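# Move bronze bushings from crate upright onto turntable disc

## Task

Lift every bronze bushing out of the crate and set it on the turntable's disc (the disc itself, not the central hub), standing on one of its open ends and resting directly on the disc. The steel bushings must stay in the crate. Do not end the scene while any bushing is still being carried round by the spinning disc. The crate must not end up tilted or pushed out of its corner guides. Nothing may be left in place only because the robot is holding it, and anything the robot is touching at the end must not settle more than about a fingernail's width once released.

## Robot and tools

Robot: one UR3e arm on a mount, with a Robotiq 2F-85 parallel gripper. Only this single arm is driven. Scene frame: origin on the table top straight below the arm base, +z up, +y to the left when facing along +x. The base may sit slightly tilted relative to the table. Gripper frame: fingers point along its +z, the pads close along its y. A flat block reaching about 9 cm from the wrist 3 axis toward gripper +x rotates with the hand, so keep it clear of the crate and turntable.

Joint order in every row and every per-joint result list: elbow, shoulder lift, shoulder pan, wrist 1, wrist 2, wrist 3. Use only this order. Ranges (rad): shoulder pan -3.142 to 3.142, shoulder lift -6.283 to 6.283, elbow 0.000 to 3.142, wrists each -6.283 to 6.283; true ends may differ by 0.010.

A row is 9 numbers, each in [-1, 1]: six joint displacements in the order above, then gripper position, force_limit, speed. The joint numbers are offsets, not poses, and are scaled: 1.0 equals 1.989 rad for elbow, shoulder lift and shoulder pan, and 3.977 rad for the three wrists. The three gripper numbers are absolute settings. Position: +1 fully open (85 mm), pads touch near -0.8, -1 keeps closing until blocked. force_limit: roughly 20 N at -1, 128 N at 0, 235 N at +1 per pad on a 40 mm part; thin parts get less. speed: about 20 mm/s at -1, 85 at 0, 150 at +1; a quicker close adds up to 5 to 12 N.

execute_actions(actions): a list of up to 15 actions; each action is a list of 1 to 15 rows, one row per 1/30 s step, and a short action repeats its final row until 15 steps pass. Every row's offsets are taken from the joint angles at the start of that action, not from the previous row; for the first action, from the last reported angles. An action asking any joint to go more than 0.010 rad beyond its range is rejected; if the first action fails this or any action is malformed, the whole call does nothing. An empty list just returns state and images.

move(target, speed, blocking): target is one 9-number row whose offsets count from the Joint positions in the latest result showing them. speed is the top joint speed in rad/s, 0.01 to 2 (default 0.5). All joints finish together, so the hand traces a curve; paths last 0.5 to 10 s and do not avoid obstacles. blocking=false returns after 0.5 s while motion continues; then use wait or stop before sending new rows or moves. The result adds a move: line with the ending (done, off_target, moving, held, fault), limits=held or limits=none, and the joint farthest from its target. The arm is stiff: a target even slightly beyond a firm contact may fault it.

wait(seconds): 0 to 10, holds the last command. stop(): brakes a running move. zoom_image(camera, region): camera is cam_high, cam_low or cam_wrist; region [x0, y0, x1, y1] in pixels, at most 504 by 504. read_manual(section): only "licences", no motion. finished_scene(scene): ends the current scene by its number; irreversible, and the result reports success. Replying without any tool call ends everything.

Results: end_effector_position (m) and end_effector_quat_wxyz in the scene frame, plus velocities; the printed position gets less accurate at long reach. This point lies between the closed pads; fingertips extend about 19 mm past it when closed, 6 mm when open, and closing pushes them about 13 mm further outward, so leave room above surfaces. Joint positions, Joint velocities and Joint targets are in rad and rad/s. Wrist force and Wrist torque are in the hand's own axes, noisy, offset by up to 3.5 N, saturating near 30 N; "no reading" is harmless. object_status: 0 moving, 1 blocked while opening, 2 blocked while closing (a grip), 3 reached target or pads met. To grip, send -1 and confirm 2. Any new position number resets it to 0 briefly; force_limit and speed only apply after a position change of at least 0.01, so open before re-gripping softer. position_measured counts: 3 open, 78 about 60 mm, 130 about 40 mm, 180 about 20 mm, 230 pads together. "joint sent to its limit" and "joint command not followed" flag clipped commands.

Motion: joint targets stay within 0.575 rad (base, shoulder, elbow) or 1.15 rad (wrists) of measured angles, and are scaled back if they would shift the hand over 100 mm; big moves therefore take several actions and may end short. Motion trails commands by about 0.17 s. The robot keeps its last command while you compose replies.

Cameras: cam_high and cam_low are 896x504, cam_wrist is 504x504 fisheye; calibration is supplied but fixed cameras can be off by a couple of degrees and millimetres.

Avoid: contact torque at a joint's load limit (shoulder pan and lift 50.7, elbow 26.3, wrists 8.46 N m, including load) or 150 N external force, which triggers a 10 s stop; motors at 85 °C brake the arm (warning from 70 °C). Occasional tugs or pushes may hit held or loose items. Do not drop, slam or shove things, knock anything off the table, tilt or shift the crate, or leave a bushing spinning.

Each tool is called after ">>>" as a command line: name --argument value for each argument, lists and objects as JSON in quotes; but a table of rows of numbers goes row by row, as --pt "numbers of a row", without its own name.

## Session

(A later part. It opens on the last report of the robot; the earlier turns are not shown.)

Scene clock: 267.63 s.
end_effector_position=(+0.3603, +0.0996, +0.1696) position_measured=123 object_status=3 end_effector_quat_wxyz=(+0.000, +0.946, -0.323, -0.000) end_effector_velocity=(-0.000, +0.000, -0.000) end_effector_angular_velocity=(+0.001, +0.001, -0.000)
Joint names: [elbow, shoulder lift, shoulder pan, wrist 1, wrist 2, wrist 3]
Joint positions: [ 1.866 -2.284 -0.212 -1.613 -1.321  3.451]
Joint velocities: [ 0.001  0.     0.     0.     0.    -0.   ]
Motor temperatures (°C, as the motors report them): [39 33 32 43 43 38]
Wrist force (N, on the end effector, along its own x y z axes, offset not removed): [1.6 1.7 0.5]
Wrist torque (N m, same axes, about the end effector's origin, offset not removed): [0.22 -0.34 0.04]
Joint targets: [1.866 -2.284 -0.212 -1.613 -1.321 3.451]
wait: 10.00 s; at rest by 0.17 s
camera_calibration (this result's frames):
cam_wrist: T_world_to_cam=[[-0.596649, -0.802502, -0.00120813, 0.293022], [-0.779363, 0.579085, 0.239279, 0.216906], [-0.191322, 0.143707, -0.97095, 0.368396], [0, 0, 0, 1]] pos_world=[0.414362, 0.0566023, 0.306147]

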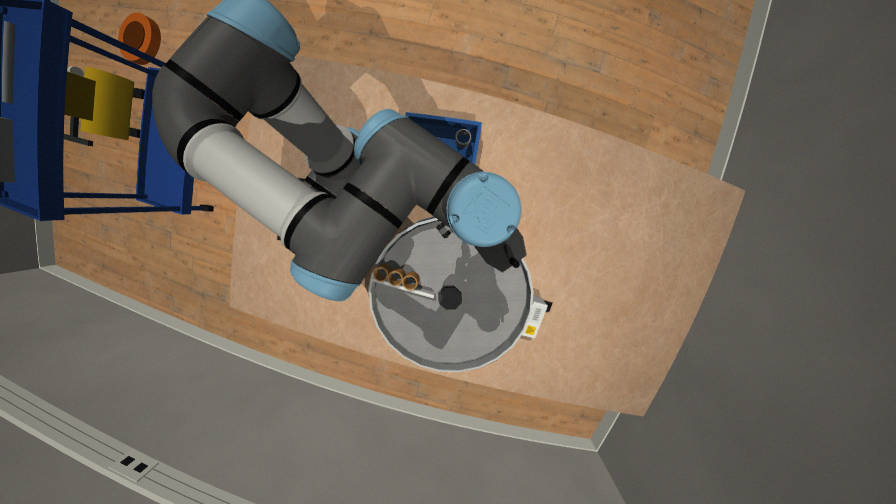

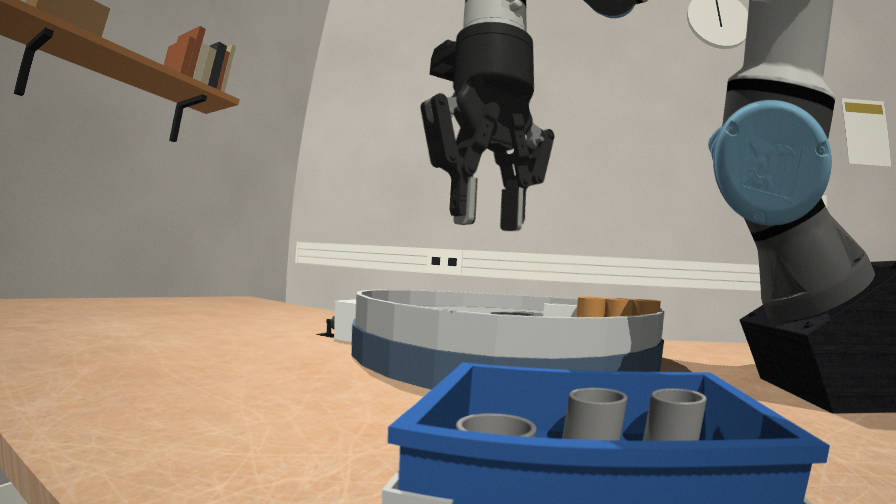

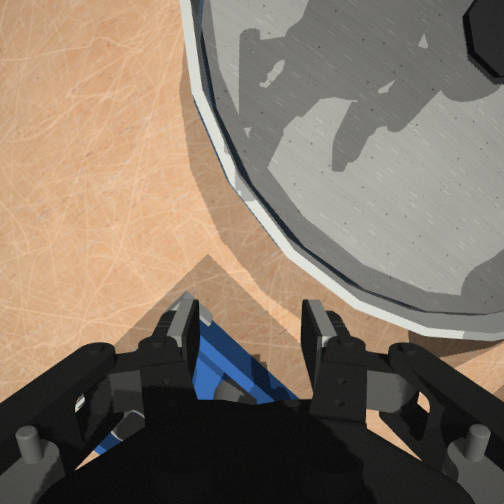

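Bushings slide outward along the fence for a while; wait once more.

>>> wait --seconds 10

>>> zoom_image --camera "cam_high" --region '[350,230,470,320]'

>>> wait --seconds 6

>>> zoom_image --camera "cam_high" --region '[350,230,470,320]'

Scene clock: 279.93 s.
end_effector_position=(+0.3603, +0.0996, +0.1696) position_measured=123 object_status=3 end_effector_quat_wxyz=(+0.000, +0.946, -0.323, -0.000) end_effector_velocity=(-0.000, -0.000, -0.000) end_effector_angular_velocity=(+0.000, +0.000, -0.001)
Joint names: [elbow, shoulder lift, shoulder pan, wrist 1, wrist 2, wrist 3]
Joint positions: [ 1.866 -2.284 -0.212 -1.613 -1.321  3.451]
Joint velocities: [ 0.  0. -0. -0.  0.  0.]
Motor temperatures (°C, as the motors report them): [39 33 32 43 43 38]
Wrist force (N, on the end effector, along its own x y z axes, offset not removed): [1.4 0.8 0.4]
Wrist torque (N m, same axes, about the end effector's origin, offset not removed): [0.05 -0.24 0.01]
Joint targets: [1.866 -2.284 -0.212 -1.613 -1.321 3.451]
wait: 10.00 s; at rest from the start
camera_calibration (this result's frames):
cam_wrist: T_world_to_cam=[[-0.596649, -0.802502, -0.00120813, 0.293022], [-0.779363, 0.579085, 0.239279, 0.216906], [-0.191322, 0.143707, -0.97095, 0.368396], [0, 0, 0, 1]] pos_world=[0.414362, 0.0566023, 0.306147]

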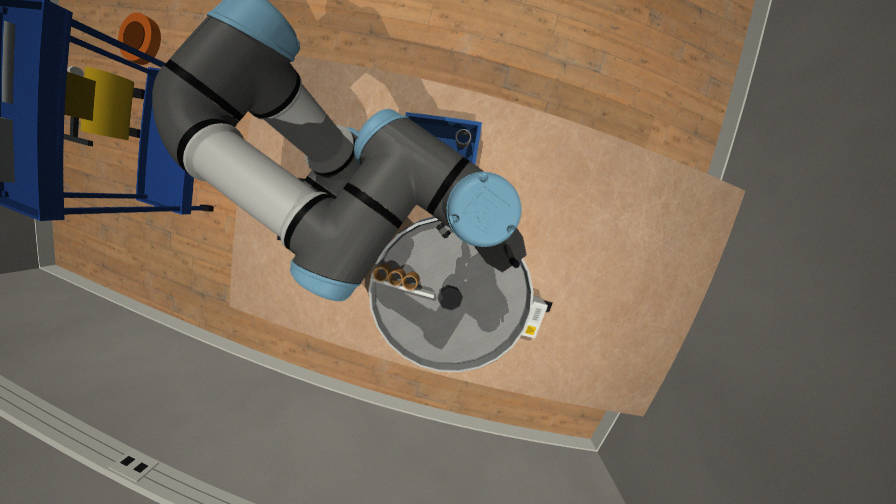

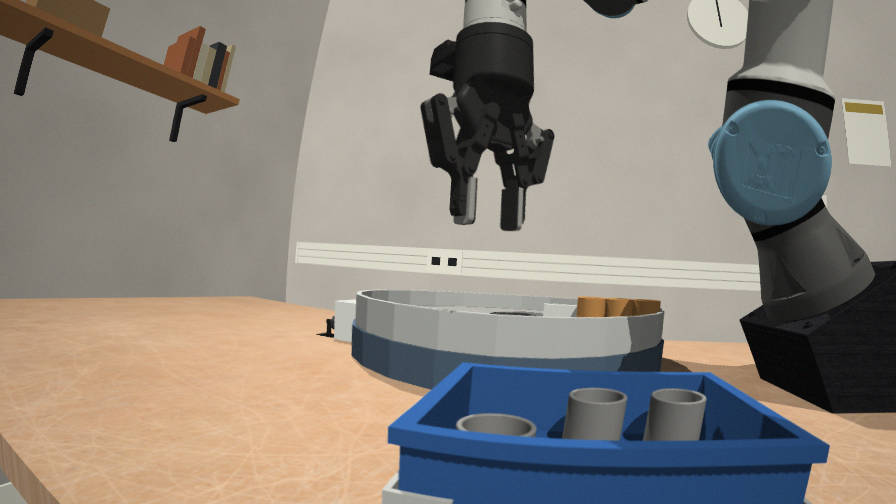

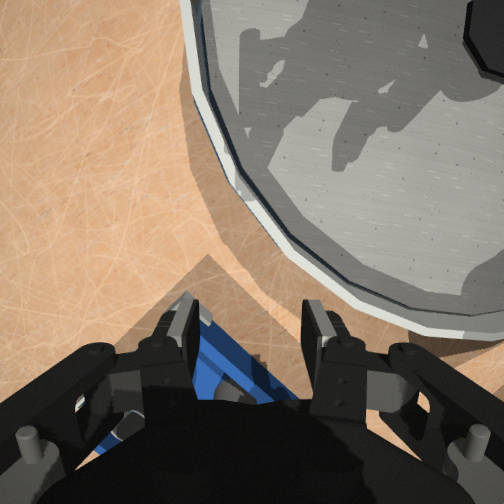

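Region (350, 230, 470, 320) of cam_high's 896x504 image, scaled by 4.200, with more detail than that image has; it fills the top 378 rows of this view, and the rest is white.

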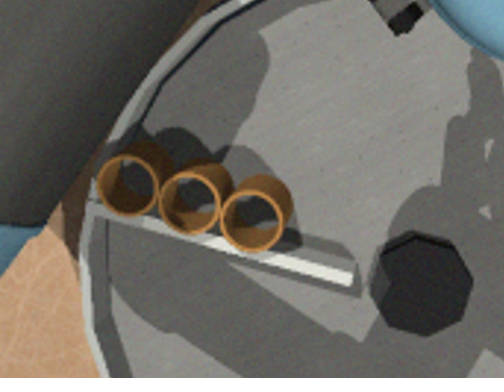

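Scene clock: 285.93 s.
end_effector_position=(+0.3603, +0.0996, +0.1696) position_measured=123 object_status=3 end_effector_quat_wxyz=(+0.000, +0.946, -0.323, -0.000) end_effector_velocity=(-0.000, +0.000, -0.000) end_effector_angular_velocity=(+0.000, +0.000, +0.001)
Joint names: [elbow, shoulder lift, shoulder pan, wrist 1, wrist 2, wrist 3]
Joint positions: [ 1.866 -2.284 -0.212 -1.613 -1.321  3.451]
Joint velocities: [ 0.001 -0.     0.001 -0.    -0.     0.   ]
Motor temperatures (°C, as the motors report them): [39 33 32 43 43 38]
Wrist force (N, on the end effector, along its own x y z axes, offset not removed): [1.7 1.6 0.0]
Wrist torque (N m, same axes, about the end effector's origin, offset not removed): [0.21 -0.35 0.00]
Joint targets: [1.866 -2.284 -0.212 -1.613 -1.321 3.451]
wait: 6.00 s; at rest by 0.17 s
camera_calibration (this result's frames):
cam_wrist: T_world_to_cam=[[-0.596649, -0.802502, -0.00120808, 0.293022], [-0.779363, 0.579085, 0.239279, 0.216906], [-0.191322, 0.143707, -0.97095, 0.368396], [0, 0, 0, 1]] pos_world=[0.414362, 0.0566023, 0.306147]

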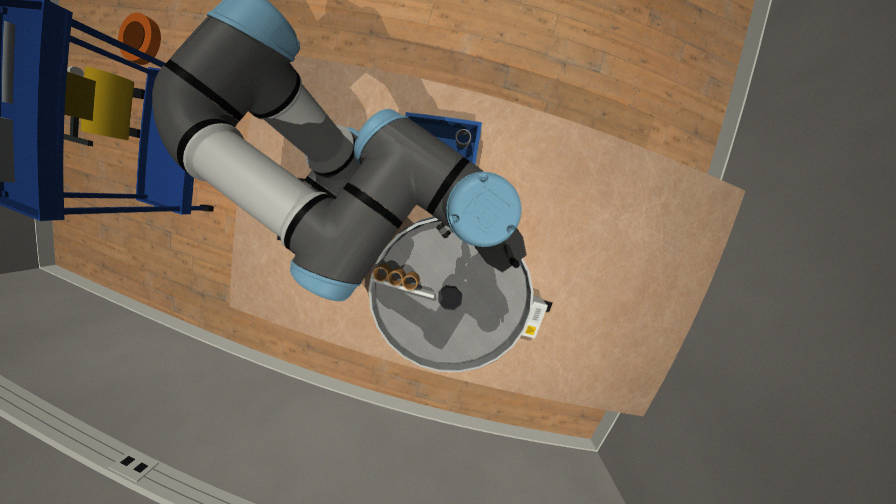

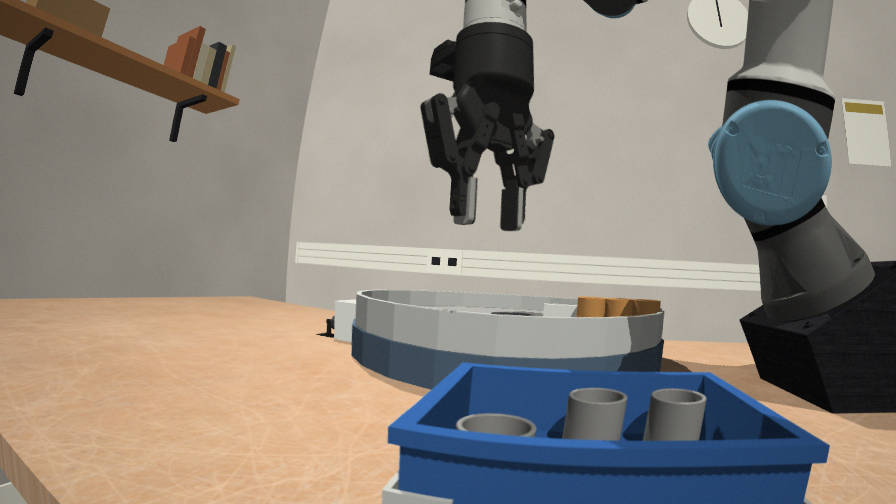

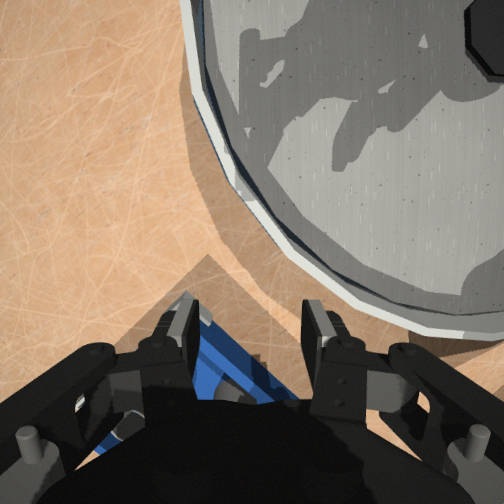

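Region (350, 230, 470, 320) of cam_high's 896x504 image, scaled by 4.200, with more detail than that image has; it fills the top 378 rows of this view, and the rest is white.

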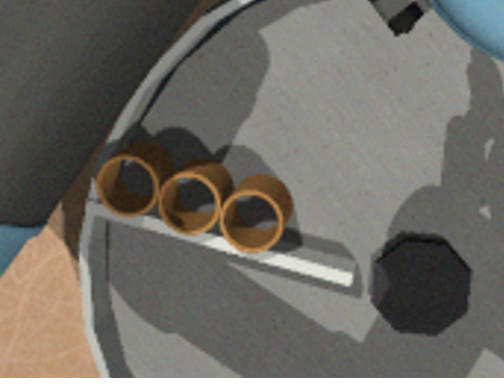

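>>> finished_scene --scene 2

The scene is finished: the task was done.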